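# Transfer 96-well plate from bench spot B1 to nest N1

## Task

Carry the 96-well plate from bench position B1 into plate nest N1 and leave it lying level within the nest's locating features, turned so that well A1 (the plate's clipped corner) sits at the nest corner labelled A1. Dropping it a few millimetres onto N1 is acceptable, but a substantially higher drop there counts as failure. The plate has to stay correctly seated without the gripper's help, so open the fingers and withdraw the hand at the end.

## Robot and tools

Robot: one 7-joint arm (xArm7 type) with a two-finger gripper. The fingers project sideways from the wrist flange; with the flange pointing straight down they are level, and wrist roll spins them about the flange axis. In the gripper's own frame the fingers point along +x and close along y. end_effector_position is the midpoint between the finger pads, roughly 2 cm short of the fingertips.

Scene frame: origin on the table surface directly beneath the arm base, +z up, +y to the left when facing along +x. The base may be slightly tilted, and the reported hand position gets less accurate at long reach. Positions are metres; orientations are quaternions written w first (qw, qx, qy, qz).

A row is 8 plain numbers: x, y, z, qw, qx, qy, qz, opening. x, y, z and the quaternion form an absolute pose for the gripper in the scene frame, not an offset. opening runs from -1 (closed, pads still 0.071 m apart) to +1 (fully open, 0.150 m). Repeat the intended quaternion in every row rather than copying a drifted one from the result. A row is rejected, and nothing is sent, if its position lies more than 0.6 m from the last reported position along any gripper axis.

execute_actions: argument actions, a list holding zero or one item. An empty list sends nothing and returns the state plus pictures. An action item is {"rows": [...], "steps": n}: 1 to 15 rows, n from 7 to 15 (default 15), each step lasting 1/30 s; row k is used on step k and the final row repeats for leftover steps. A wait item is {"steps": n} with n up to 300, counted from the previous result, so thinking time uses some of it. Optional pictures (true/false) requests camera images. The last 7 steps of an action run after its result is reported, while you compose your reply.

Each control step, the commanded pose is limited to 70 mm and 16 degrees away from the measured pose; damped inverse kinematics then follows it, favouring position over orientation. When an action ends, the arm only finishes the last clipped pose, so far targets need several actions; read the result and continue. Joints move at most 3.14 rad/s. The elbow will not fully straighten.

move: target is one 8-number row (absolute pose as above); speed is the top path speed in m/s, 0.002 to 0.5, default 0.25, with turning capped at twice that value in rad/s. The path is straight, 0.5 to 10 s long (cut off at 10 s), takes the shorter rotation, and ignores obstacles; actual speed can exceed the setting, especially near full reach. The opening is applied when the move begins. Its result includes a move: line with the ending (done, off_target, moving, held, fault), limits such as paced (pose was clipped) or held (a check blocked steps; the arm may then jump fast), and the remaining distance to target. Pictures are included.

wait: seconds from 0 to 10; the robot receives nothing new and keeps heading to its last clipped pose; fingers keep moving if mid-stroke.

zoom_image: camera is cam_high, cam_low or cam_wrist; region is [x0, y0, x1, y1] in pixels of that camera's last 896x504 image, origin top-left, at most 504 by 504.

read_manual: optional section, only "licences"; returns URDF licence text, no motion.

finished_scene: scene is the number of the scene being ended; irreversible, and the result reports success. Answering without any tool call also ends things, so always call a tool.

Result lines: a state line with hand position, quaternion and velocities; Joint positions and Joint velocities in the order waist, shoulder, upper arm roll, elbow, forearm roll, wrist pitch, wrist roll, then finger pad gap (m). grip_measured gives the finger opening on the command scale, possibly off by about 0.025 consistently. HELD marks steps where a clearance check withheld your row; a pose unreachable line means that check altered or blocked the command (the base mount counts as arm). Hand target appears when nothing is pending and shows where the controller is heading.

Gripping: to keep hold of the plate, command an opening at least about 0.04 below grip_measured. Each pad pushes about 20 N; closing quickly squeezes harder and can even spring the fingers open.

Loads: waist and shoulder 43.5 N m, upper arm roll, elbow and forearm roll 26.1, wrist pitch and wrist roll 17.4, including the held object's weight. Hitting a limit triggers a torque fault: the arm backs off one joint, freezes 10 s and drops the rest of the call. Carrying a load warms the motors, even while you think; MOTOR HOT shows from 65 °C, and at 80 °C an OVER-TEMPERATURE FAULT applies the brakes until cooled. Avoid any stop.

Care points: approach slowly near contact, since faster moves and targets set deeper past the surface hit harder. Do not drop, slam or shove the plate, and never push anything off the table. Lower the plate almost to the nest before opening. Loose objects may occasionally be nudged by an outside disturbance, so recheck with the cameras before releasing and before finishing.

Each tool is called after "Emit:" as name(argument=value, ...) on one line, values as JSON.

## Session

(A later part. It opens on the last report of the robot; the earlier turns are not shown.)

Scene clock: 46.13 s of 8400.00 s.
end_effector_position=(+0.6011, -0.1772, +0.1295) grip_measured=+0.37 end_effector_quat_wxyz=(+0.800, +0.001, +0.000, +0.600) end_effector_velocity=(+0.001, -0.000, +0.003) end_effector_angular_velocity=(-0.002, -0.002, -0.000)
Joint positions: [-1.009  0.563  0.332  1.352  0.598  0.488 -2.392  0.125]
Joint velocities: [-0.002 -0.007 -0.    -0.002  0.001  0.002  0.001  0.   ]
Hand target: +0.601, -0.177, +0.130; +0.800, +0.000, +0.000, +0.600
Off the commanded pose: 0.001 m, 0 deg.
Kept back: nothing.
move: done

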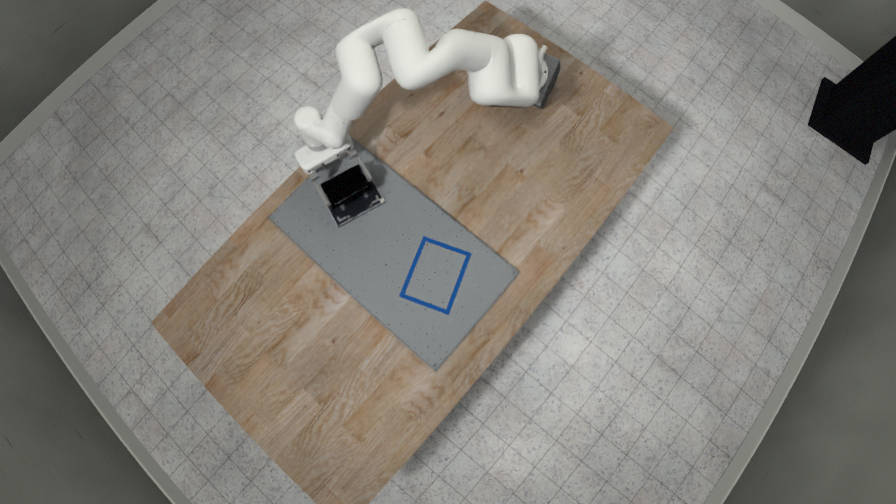

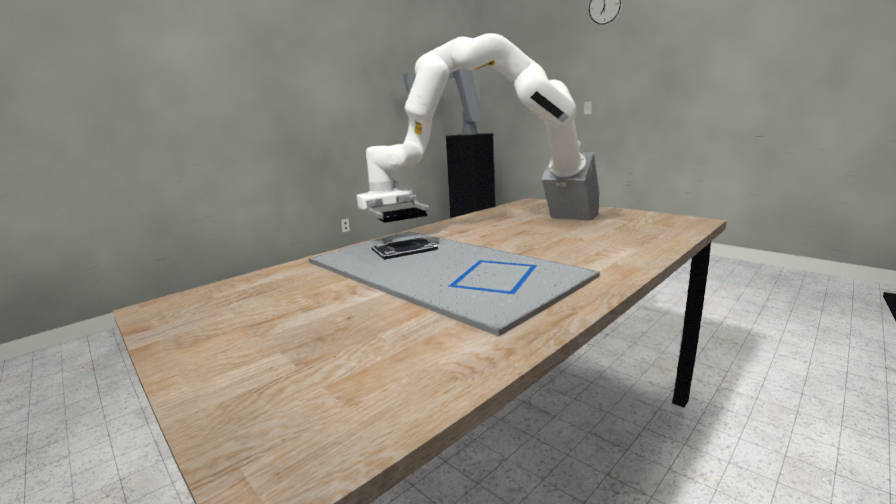

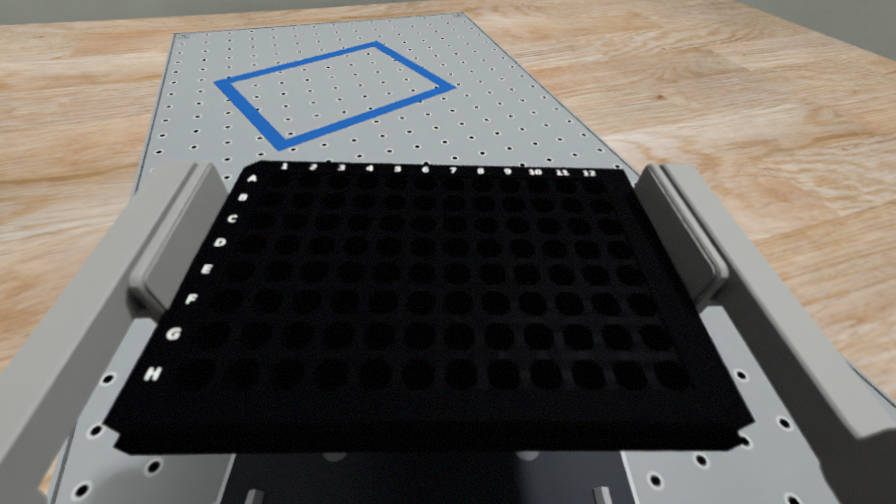

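Emit:
move(target=[0.6015, -0.1772, 0.043, 0.8002, 0, 0, 0.5997, 0.3], speed=0.06)

Emit:
move(target=[0.6015, -0.1772, 0.043, 0.8002, 0, 0, 0.5997, 1], speed=0.03)

Emit:
move(target=[0.6015, -0.1772, 0.065, 0.8002, 0, 0, 0.5997, 1], speed=0.06)

Emit:
move(target=[0.6015, -0.1772, 0.065, 0.8002, 0, 0, 0.5997, -1], speed=0.06)

Emit:
move(target=[0.6015, -0.1772, 0.046, 0.8002, 0, 0, 0.5997, -1], speed=0.02)

Emit:
move(target=[0.585, -0.235, 0.12, 0.8002, 0, 0, 0.5997, 1], speed=0.15)

Emit:
zoom_image(camera="cam_low", region=[370, 230, 440, 262])

Scene clock: 48.70 s of 8400.00 s.
end_effector_position=(+0.6010, -0.1778, +0.0432) grip_measured=+0.37 end_effector_quat_wxyz=(+0.800, +0.000, +0.000, +0.600) end_effector_velocity=(+0.000, -0.002, -0.000) end_effector_angular_velocity=(-0.002, -0.001, +0.001)
Joint positions: [-0.915  0.799  0.319  1.513  0.57   0.385 -2.374  0.125]
Joint velocities: [ 0.001  0.002 -0.003  0.005  0.     0.001 -0.001 -0.   ]
Hand target: +0.602, -0.177, +0.043; +0.800, -0.000, -0.000, +0.600
Off the commanded pose: 0.001 m, 0 deg.
Kept back: nothing.
move: done

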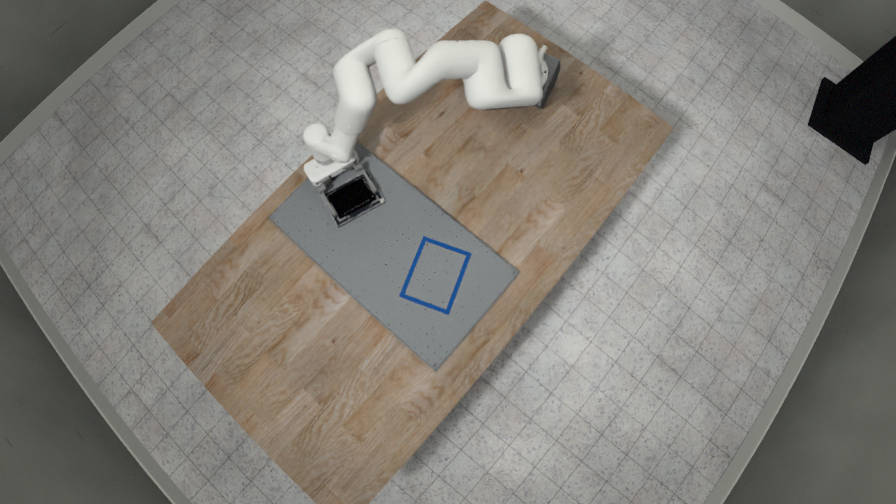

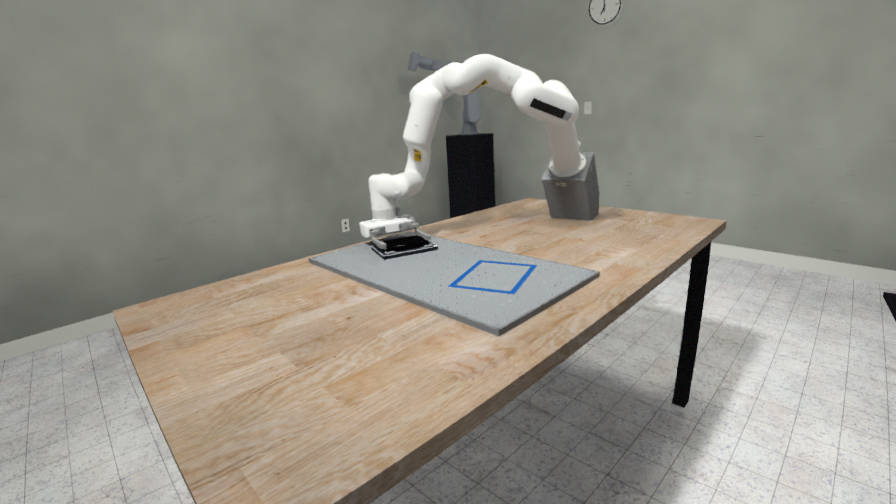

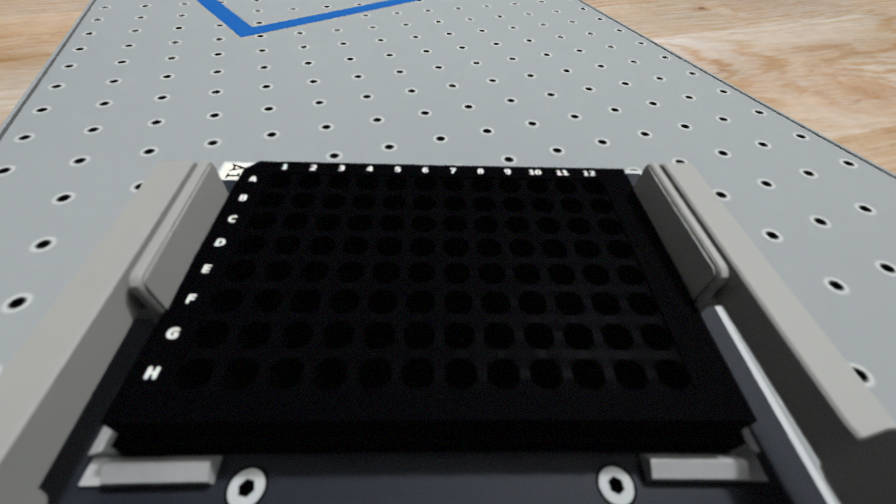

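Scene clock: 49.40 s of 8400.00 s.
end_effector_position=(+0.6015, -0.1772, +0.0430) grip_measured=+1.00 end_effector_quat_wxyz=(+0.800, -0.000, -0.000, +0.600) end_effector_velocity=(+0.000, -0.000, +0.000) end_effector_angular_velocity=(-0.000, -0.000, -0.002)
Joint positions: [-0.914  0.799  0.32   1.513  0.57   0.383 -2.373  0.15 ]
Joint velocities: [-0.    -0.     0.    -0.     0.    -0.     0.002  0.   ]
Hand target: +0.602, -0.177, +0.043; +0.800, -0.000, -0.000, +0.600
Off the commanded pose: 0.000 m, 0 deg.
Kept back: nothing.
move: done

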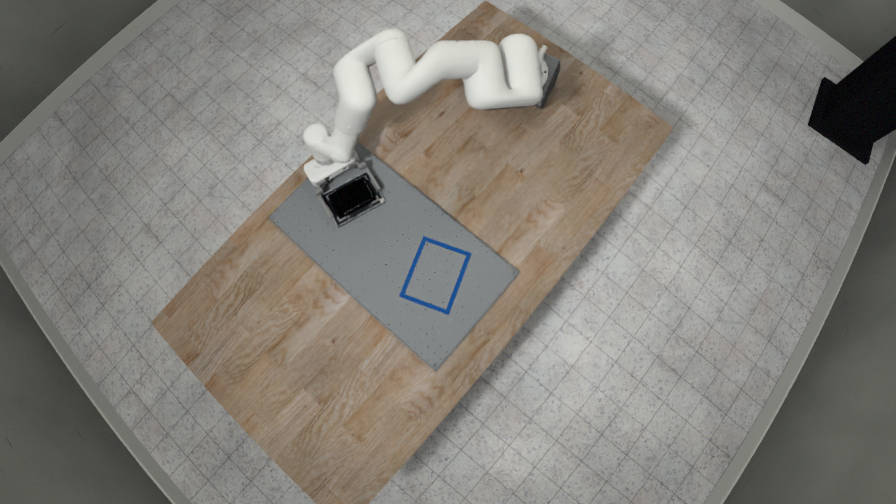

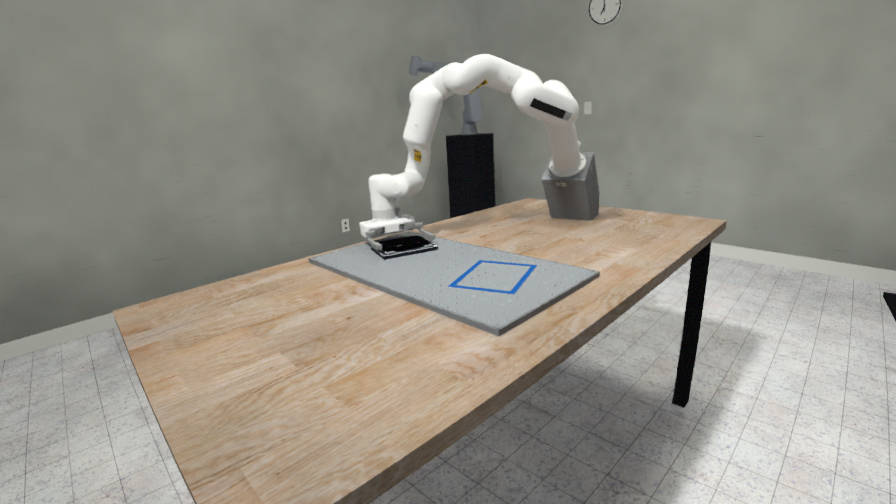

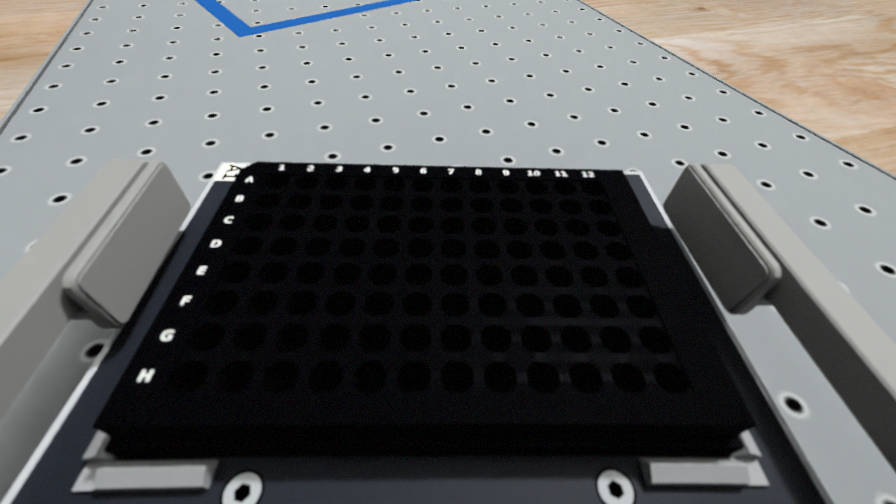

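Scene clock: 50.17 s of 8400.00 s.
end_effector_position=(+0.6014, -0.1771, +0.0647) grip_measured=+1.00 end_effector_quat_wxyz=(+0.800, +0.000, +0.000, +0.600) end_effector_velocity=(-0.001, +0.002, +0.000) end_effector_angular_velocity=(+0.005, +0.004, +0.000)
Joint positions: [-0.939  0.738  0.325  1.465  0.578  0.403 -2.38   0.15 ]
Joint velocities: [-0.    -0.003  0.002 -0.007  0.001  0.002 -0.     0.   ]
Hand target: +0.601, -0.177, +0.065; +0.800, +0.000, +0.000, +0.600
Off the commanded pose: 0.000 m, 0 deg.
Kept back: nothing.
move: done

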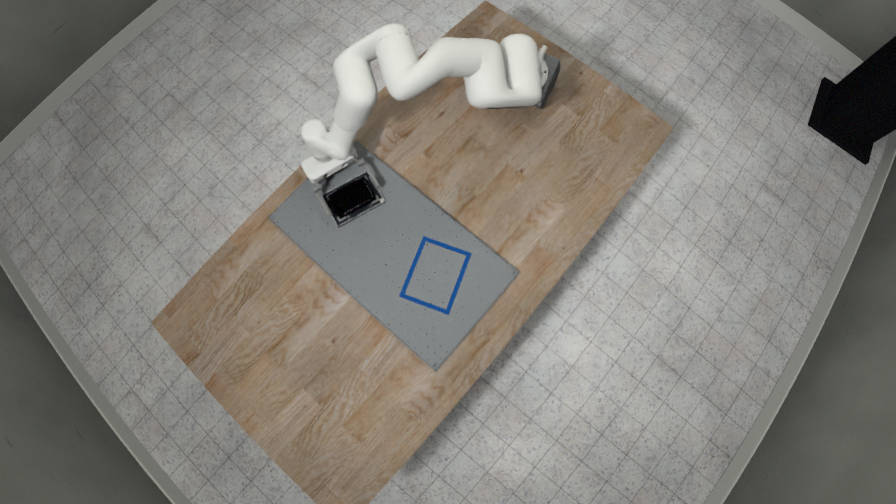

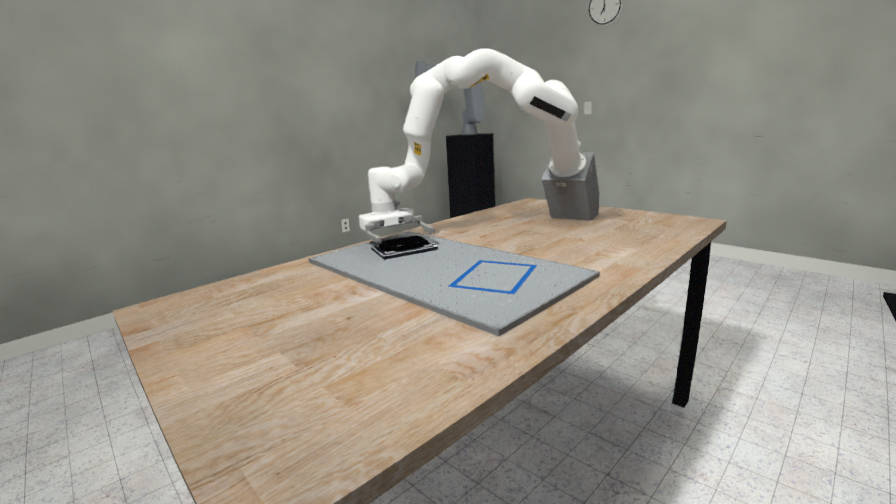

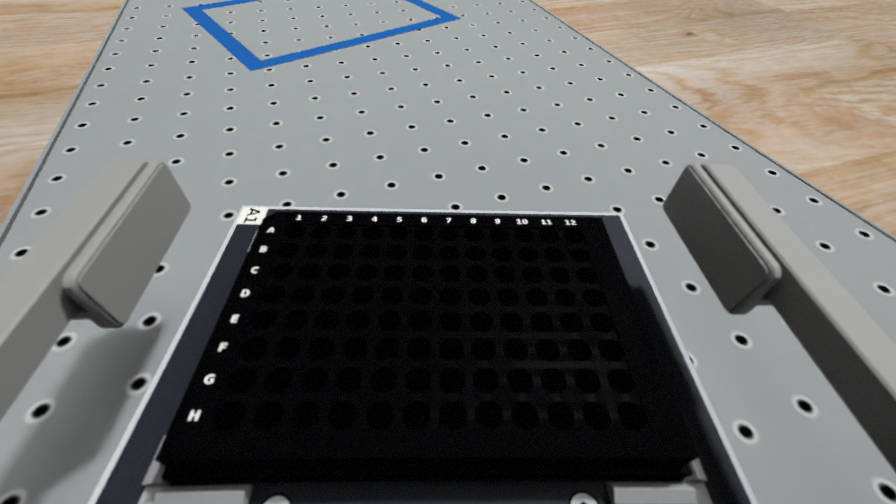

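Scene clock: 50.87 s of 8400.00 s.
end_effector_position=(+0.6015, -0.1772, +0.0650) grip_measured=-0.99 end_effector_quat_wxyz=(+0.800, +0.000, +0.000, +0.600) end_effector_velocity=(+0.000, -0.000, +0.000) end_effector_angular_velocity=(-0.001, -0.000, -0.001)
Joint positions: [-0.939  0.737  0.325  1.465  0.578  0.404 -2.38   0.071]
Joint velocities: [-0.    -0.    -0.     0.     0.     0.     0.001 -0.   ]
Hand target: +0.601, -0.177, +0.065; +0.800, -0.000, +0.000, +0.600
Off the commanded pose: 0.000 m, 0 deg.
Kept back: nothing.
move: done

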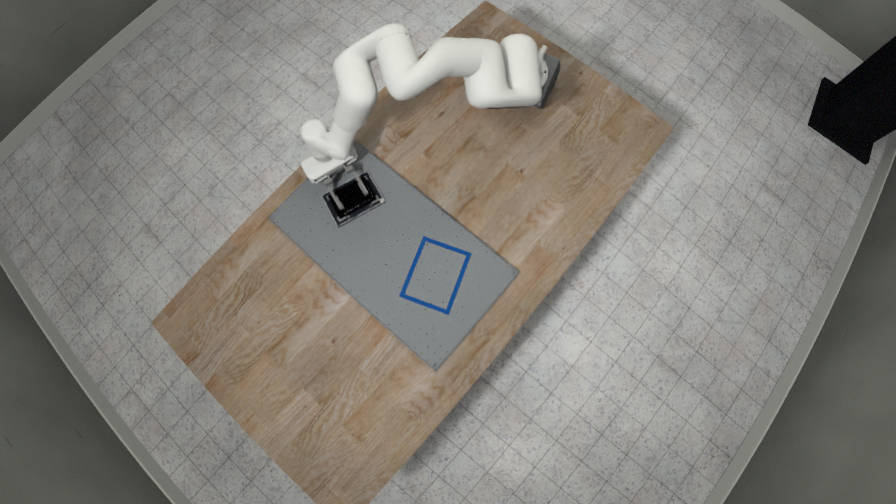

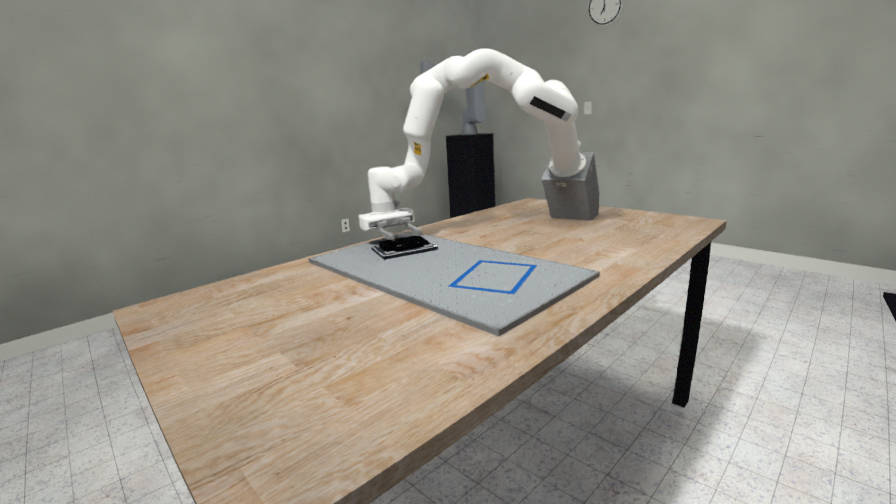

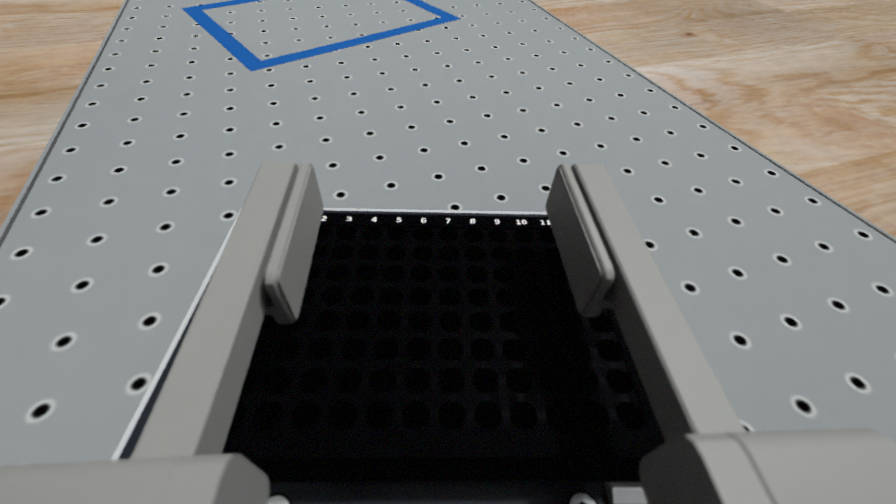

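Scene clock: 52.03 s of 8400.00 s.
end_effector_position=(+0.6023, -0.1778, +0.0492) grip_measured=-0.99 end_effector_quat_wxyz=(+0.799, -0.001, -0.001, +0.602) end_effector_velocity=(-0.001, +0.000, -0.004) end_effector_angular_velocity=(-0.002, -0.000, +0.004)
Joint positions: [-0.92   0.784  0.32   1.506  0.572  0.391 -2.378  0.071]
Joint velocities: [ 0.008  0.008 -0.006  0.007  0.005 -0.004 -0.007 -0.   ]
Hand target: +0.602, -0.177, +0.046; +0.800, +0.000, -0.000, +0.600
Off the commanded pose: 0.003 m, 0 deg.
Kept back: nothing.
move: done

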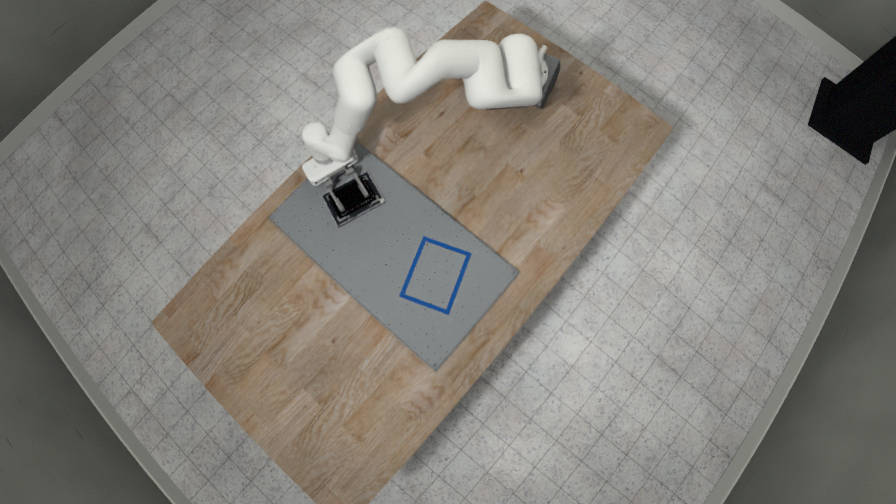

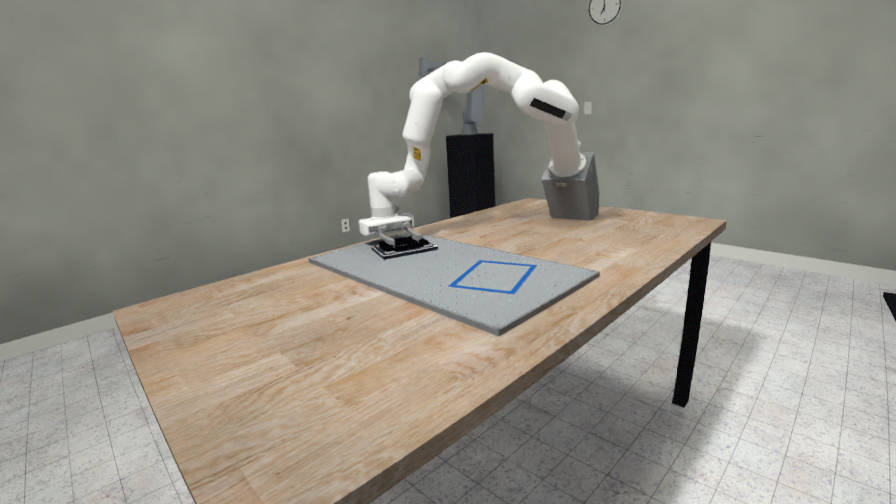

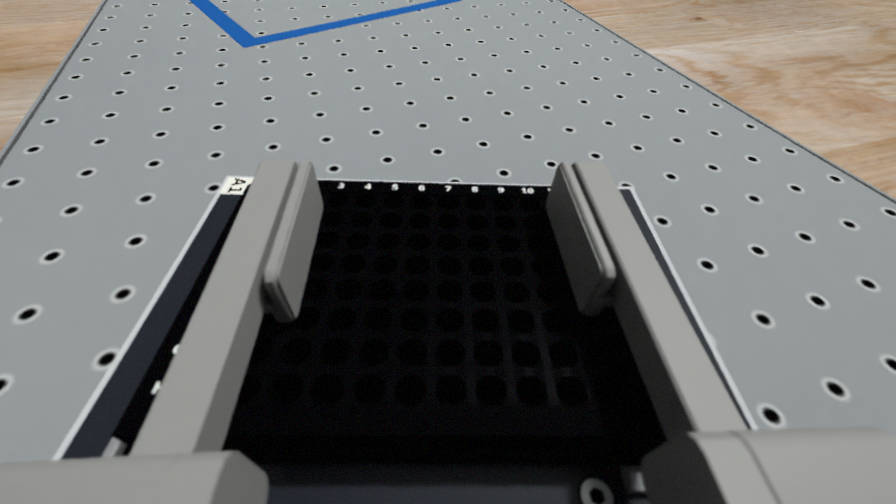

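Scene clock: 53.07 s of 8400.00 s.
end_effector_position=(+0.5848, -0.2338, +0.1194) grip_measured=+1.00 end_effector_quat_wxyz=(+0.800, +0.001, +0.000, +0.600) end_effector_velocity=(-0.001, -0.006, +0.004) end_effector_angular_velocity=(-0.009, -0.002, -0.002)
Joint positions: [-1.059  0.69   0.308  1.494  0.57   0.544 -2.449  0.15 ]
Joint velocities: [-0.007 -0.005 -0.005  0.003 -0.001  0.004 -0.002  0.   ]
Hand target: +0.585, -0.235, +0.120; +0.800, +0.000, +0.000, +0.600
Off the commanded pose: 0.001 m, 0 deg.
Kept back: nothing.
move: done

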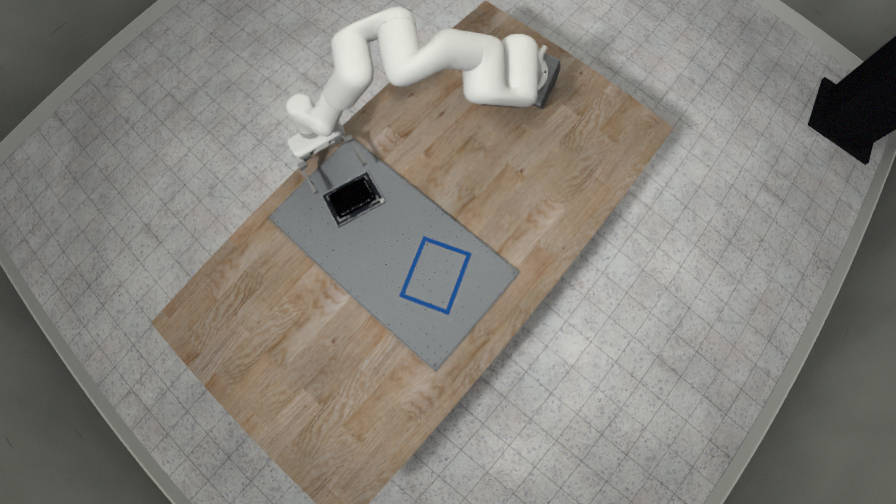

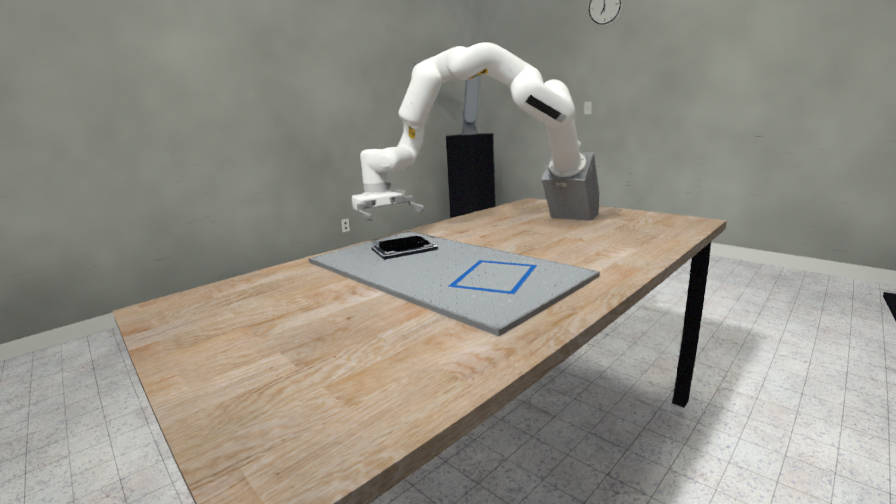

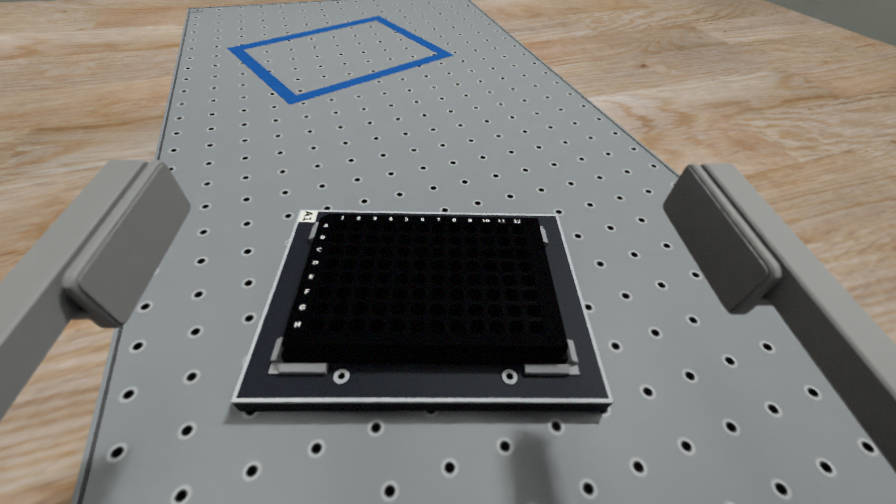

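Region (370, 230, 440, 262) of cam_low's 896x504 image, scaled by 7.200, with more detail than that image has; it fills the top 230 rows of this view, and the rest is white.

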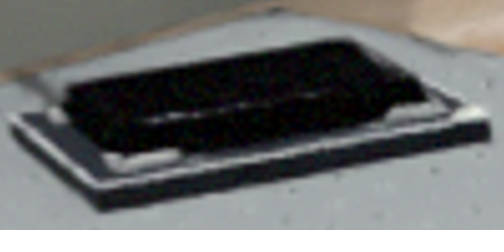

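Emit:
move(target=[0.582,-0.1716,0.07,0.8002,0,0,0.5997,-1])

Emit:
move(target=[0.582,-0.1716,0.04,0.8002,0,0,0.5997,-1], speed=0.02)

Scene clock: 54.63 s of 8400.00 s.
end_effector_position=(+0.5823, -0.1730, +0.0704) grip_measured=-0.99 end_effector_quat_wxyz=(+0.800, -0.001, -0.000, +0.599) end_effector_velocity=(-0.001, +0.008, -0.004) end_effector_angular_velocity=(+0.011, +0.003, +0.002)
Joint positions: [-0.979  0.7    0.356  1.379  0.621  0.366 -2.439  0.071]
Joint velocities: [ 0.007  0.005  0.008 -0.006  0.002 -0.005  0.001  0.   ]
Hand target: +0.582, -0.172, +0.070; +0.800, -0.000, -0.000, +0.600
Off the commanded pose: 0.001 m, 0 deg.
Kept back: nothing.
move: done

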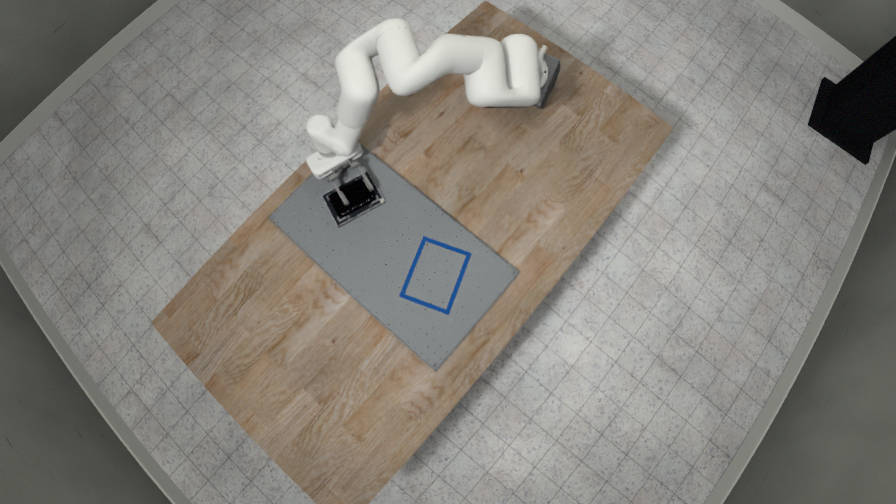

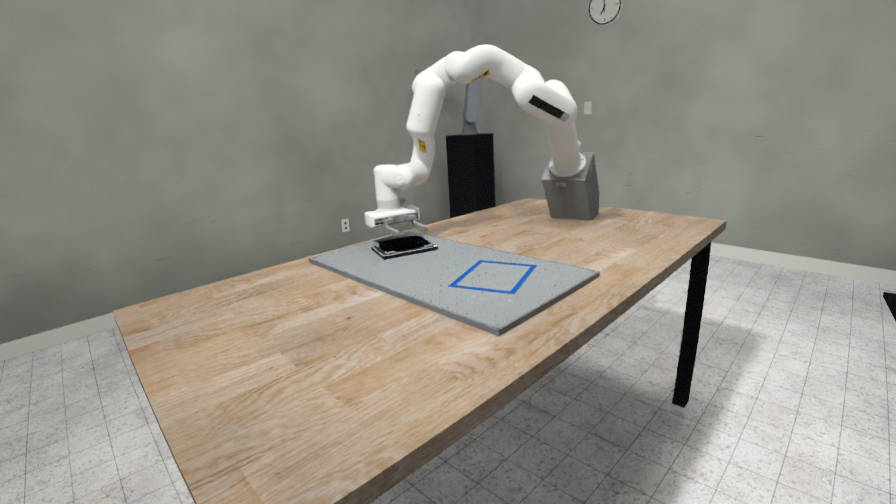

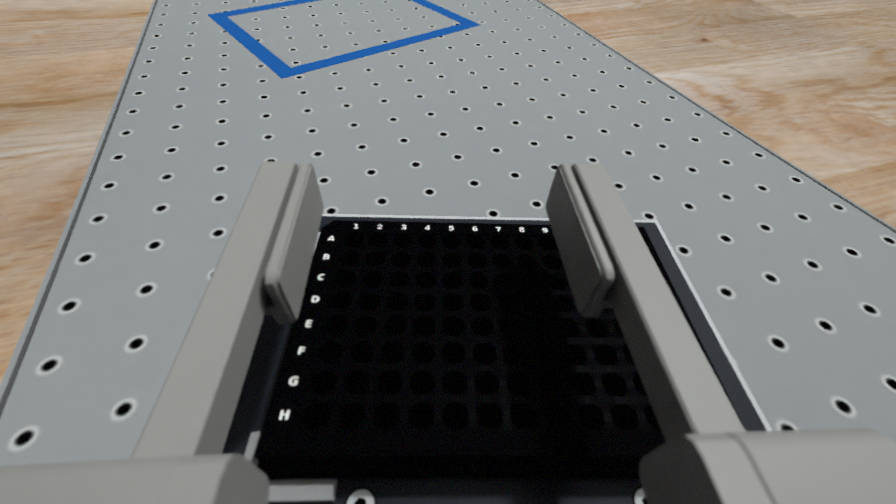

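Scene clock: 56.37 s of 8400.00 s.
end_effector_position=(+0.5832, -0.1723, +0.0480) grip_measured=-0.99 end_effector_quat_wxyz=(+0.795, +0.000, -0.002, +0.606) end_effector_velocity=(+0.000, +0.000, +0.000) end_effector_angular_velocity=(+0.004, -0.002, +0.004)
Joint positions: [-0.942  0.767  0.342  1.44   0.62   0.353 -2.45   0.071]
Joint velocities: [ 0.024 -0.003 -0.026  0.008  0.04   0.013 -0.029 -0.   ]
Hand target: +0.582, -0.172, +0.040; +0.800, +0.000, +0.000, +0.600
Off the commanded pose: 0.008 m, 1 deg.
Kept back: nothing.
move: off_target

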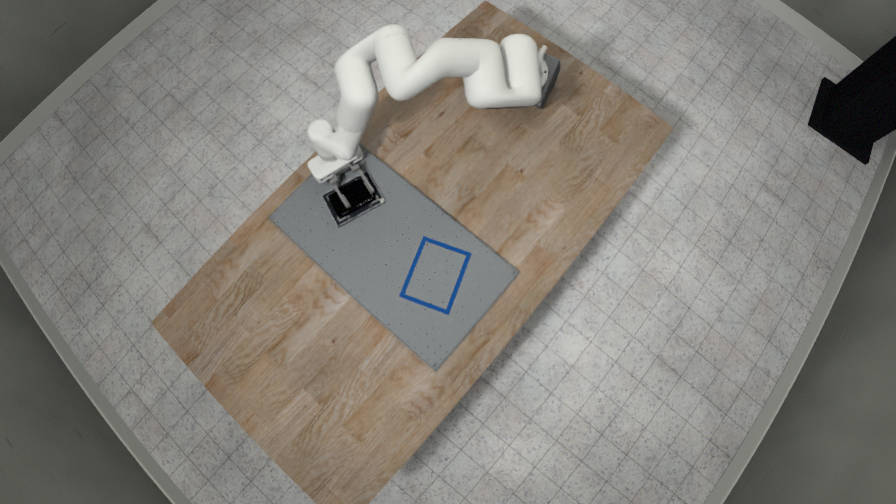

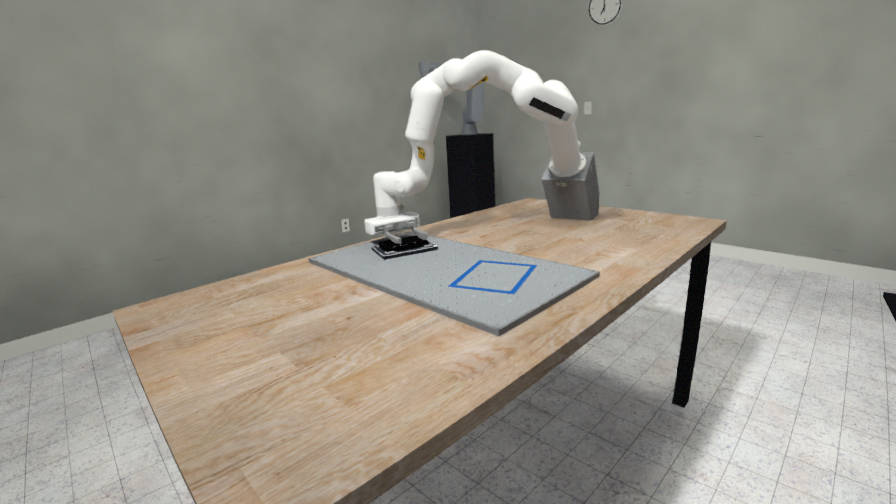

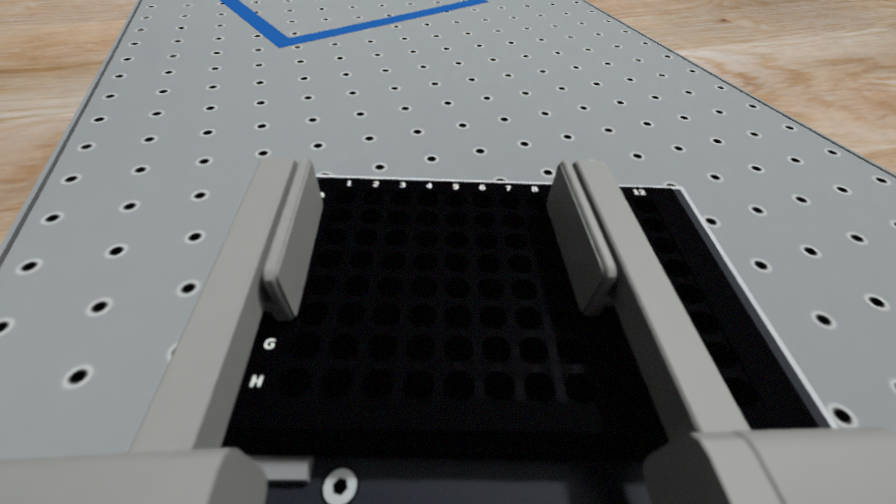

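Emit:
move(target=[0.582,-0.1716,0.08,0.8002,0,0,0.5997,1], speed=0.1)

Emit:
move(target=[0.585,-0.235,0.12,0.8002,0,0,0.5997,1])

Emit:
zoom_image(camera="cam_low", region=[360,225,450,265])

Scene clock: 57.43 s of 8400.00 s.
end_effector_position=(+0.5817, -0.1712, +0.0795) grip_measured=+1.00 end_effector_quat_wxyz=(+0.800, +0.001, +0.000, +0.600) end_effector_velocity=(+0.000, -0.002, +0.002) end_effector_angular_velocity=(-0.004, -0.002, -0.003)
Joint positions: [-0.978  0.67   0.345  1.358  0.64   0.381 -2.45   0.15 ]
Joint velocities: [-0.003 -0.005 -0.001 -0.002  0.002  0.001  0.     0.   ]
Hand target: +0.582, -0.172, +0.080; +0.800, +0.000, +0.000, +0.600
Off the commanded pose: 0.001 m, 0 deg.
Kept back: nothing.
move: done

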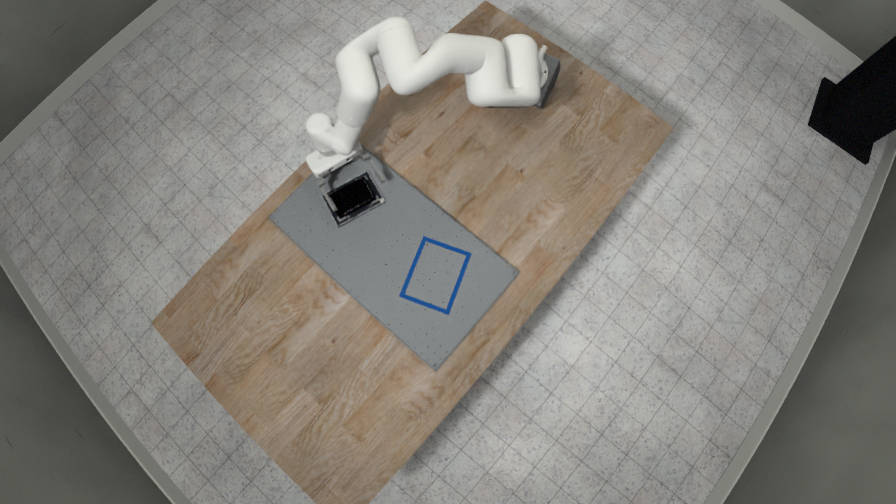

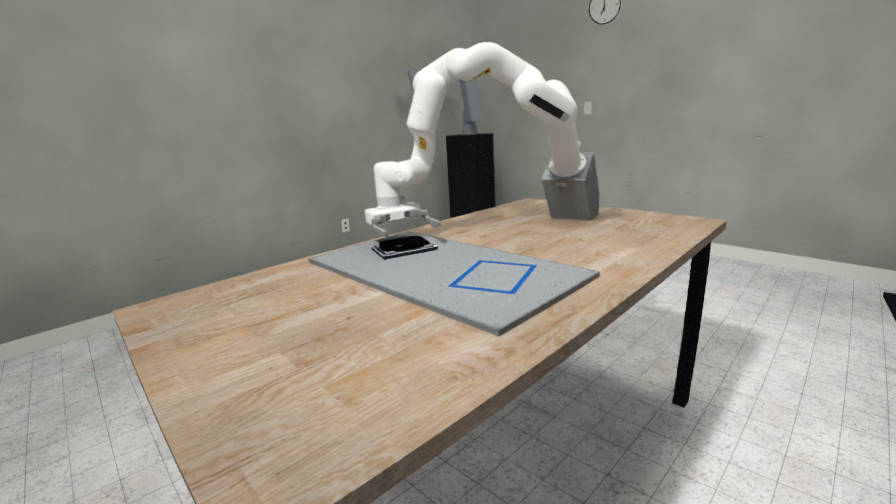

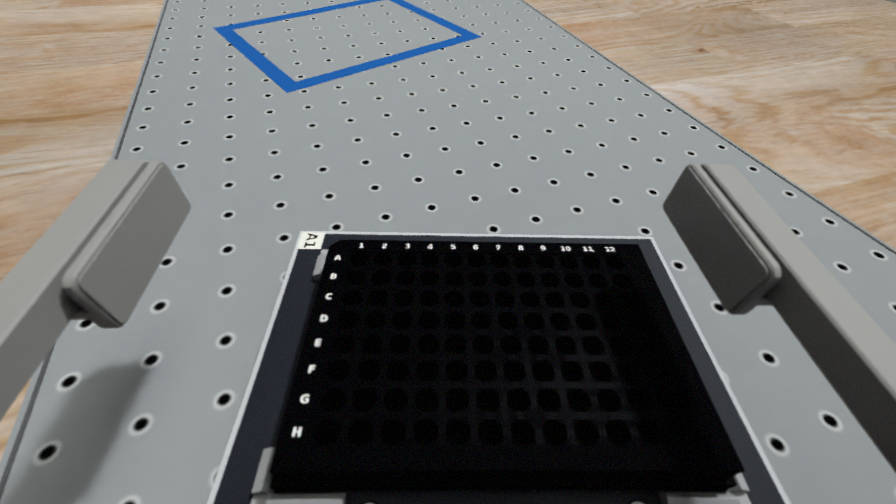

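Scene clock: 58.23 s of 8400.00 s.
end_effector_position=(+0.5849, -0.2335, +0.1195) grip_measured=+1.00 end_effector_quat_wxyz=(+0.800, +0.001, -0.000, +0.600) end_effector_velocity=(+0.000, -0.007, +0.004) end_effector_angular_velocity=(-0.006, -0.000, -0.002)
Joint positions: [-1.048  0.687  0.295  1.494  0.585  0.547 -2.458  0.15 ]
Joint velocities: [-0.005  0.002 -0.006  0.013 -0.005  0.01   0.001  0.   ]
Hand target: +0.585, -0.235, +0.120; +0.800, +0.000, +0.000, +0.600
Off the commanded pose: 0.002 m, 0 deg.
Kept back: nothing.
move: done

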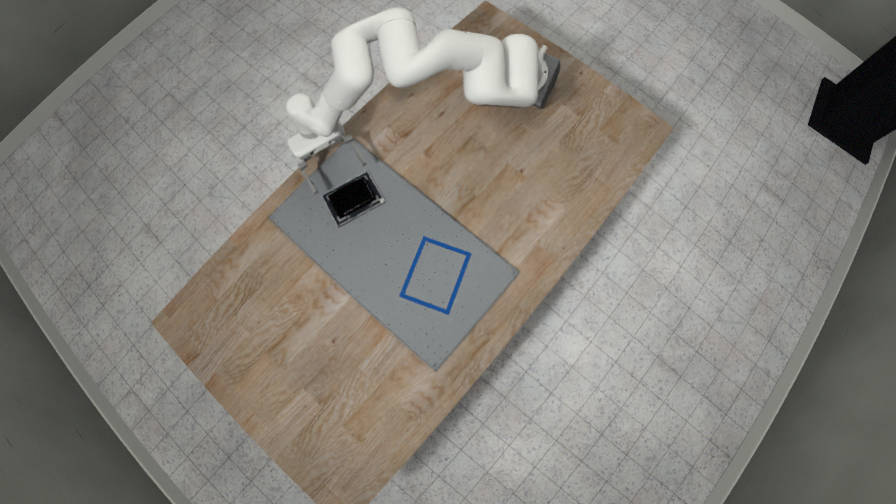

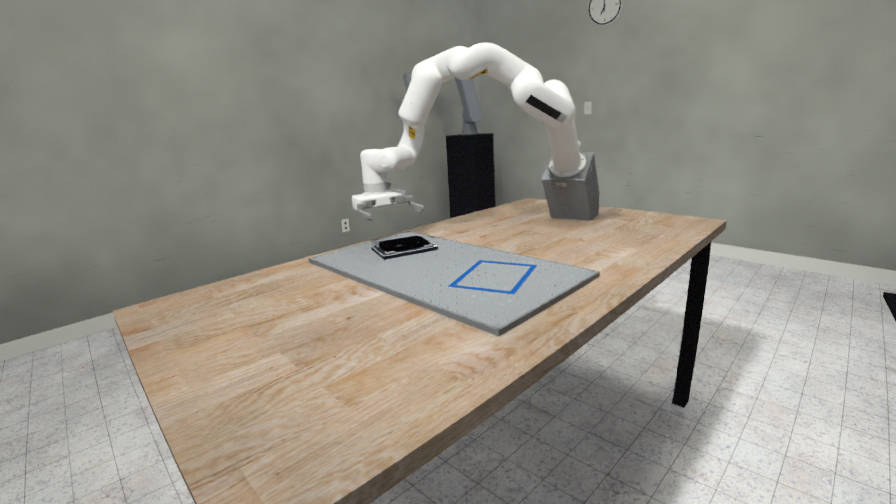

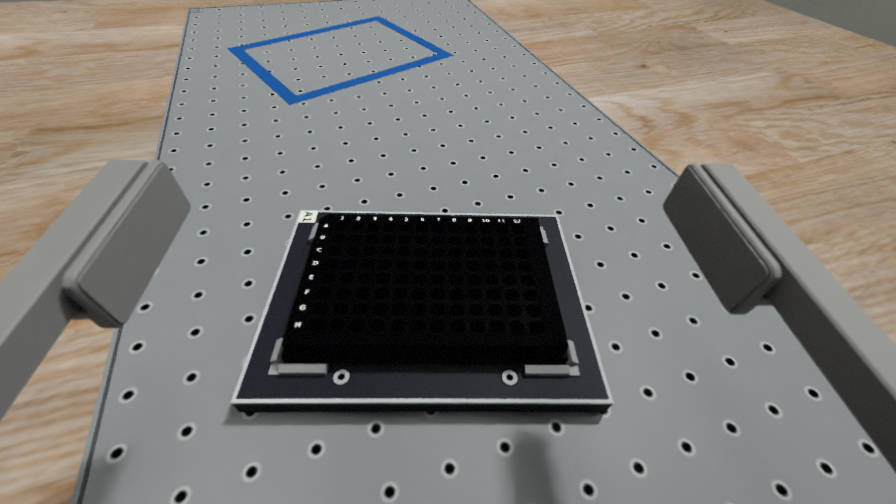

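Region (360, 225, 450, 265) of cam_low's 896x504 image, scaled by 5.600, with more detail than that image has.

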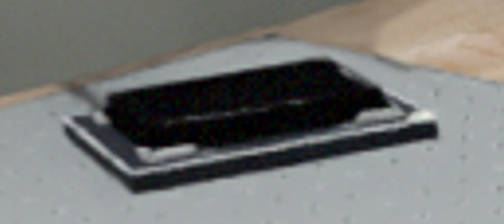

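The plate now sits flat in the nest.

Emit:
finished_scene(scene=2)

The scene is finished: the task was done.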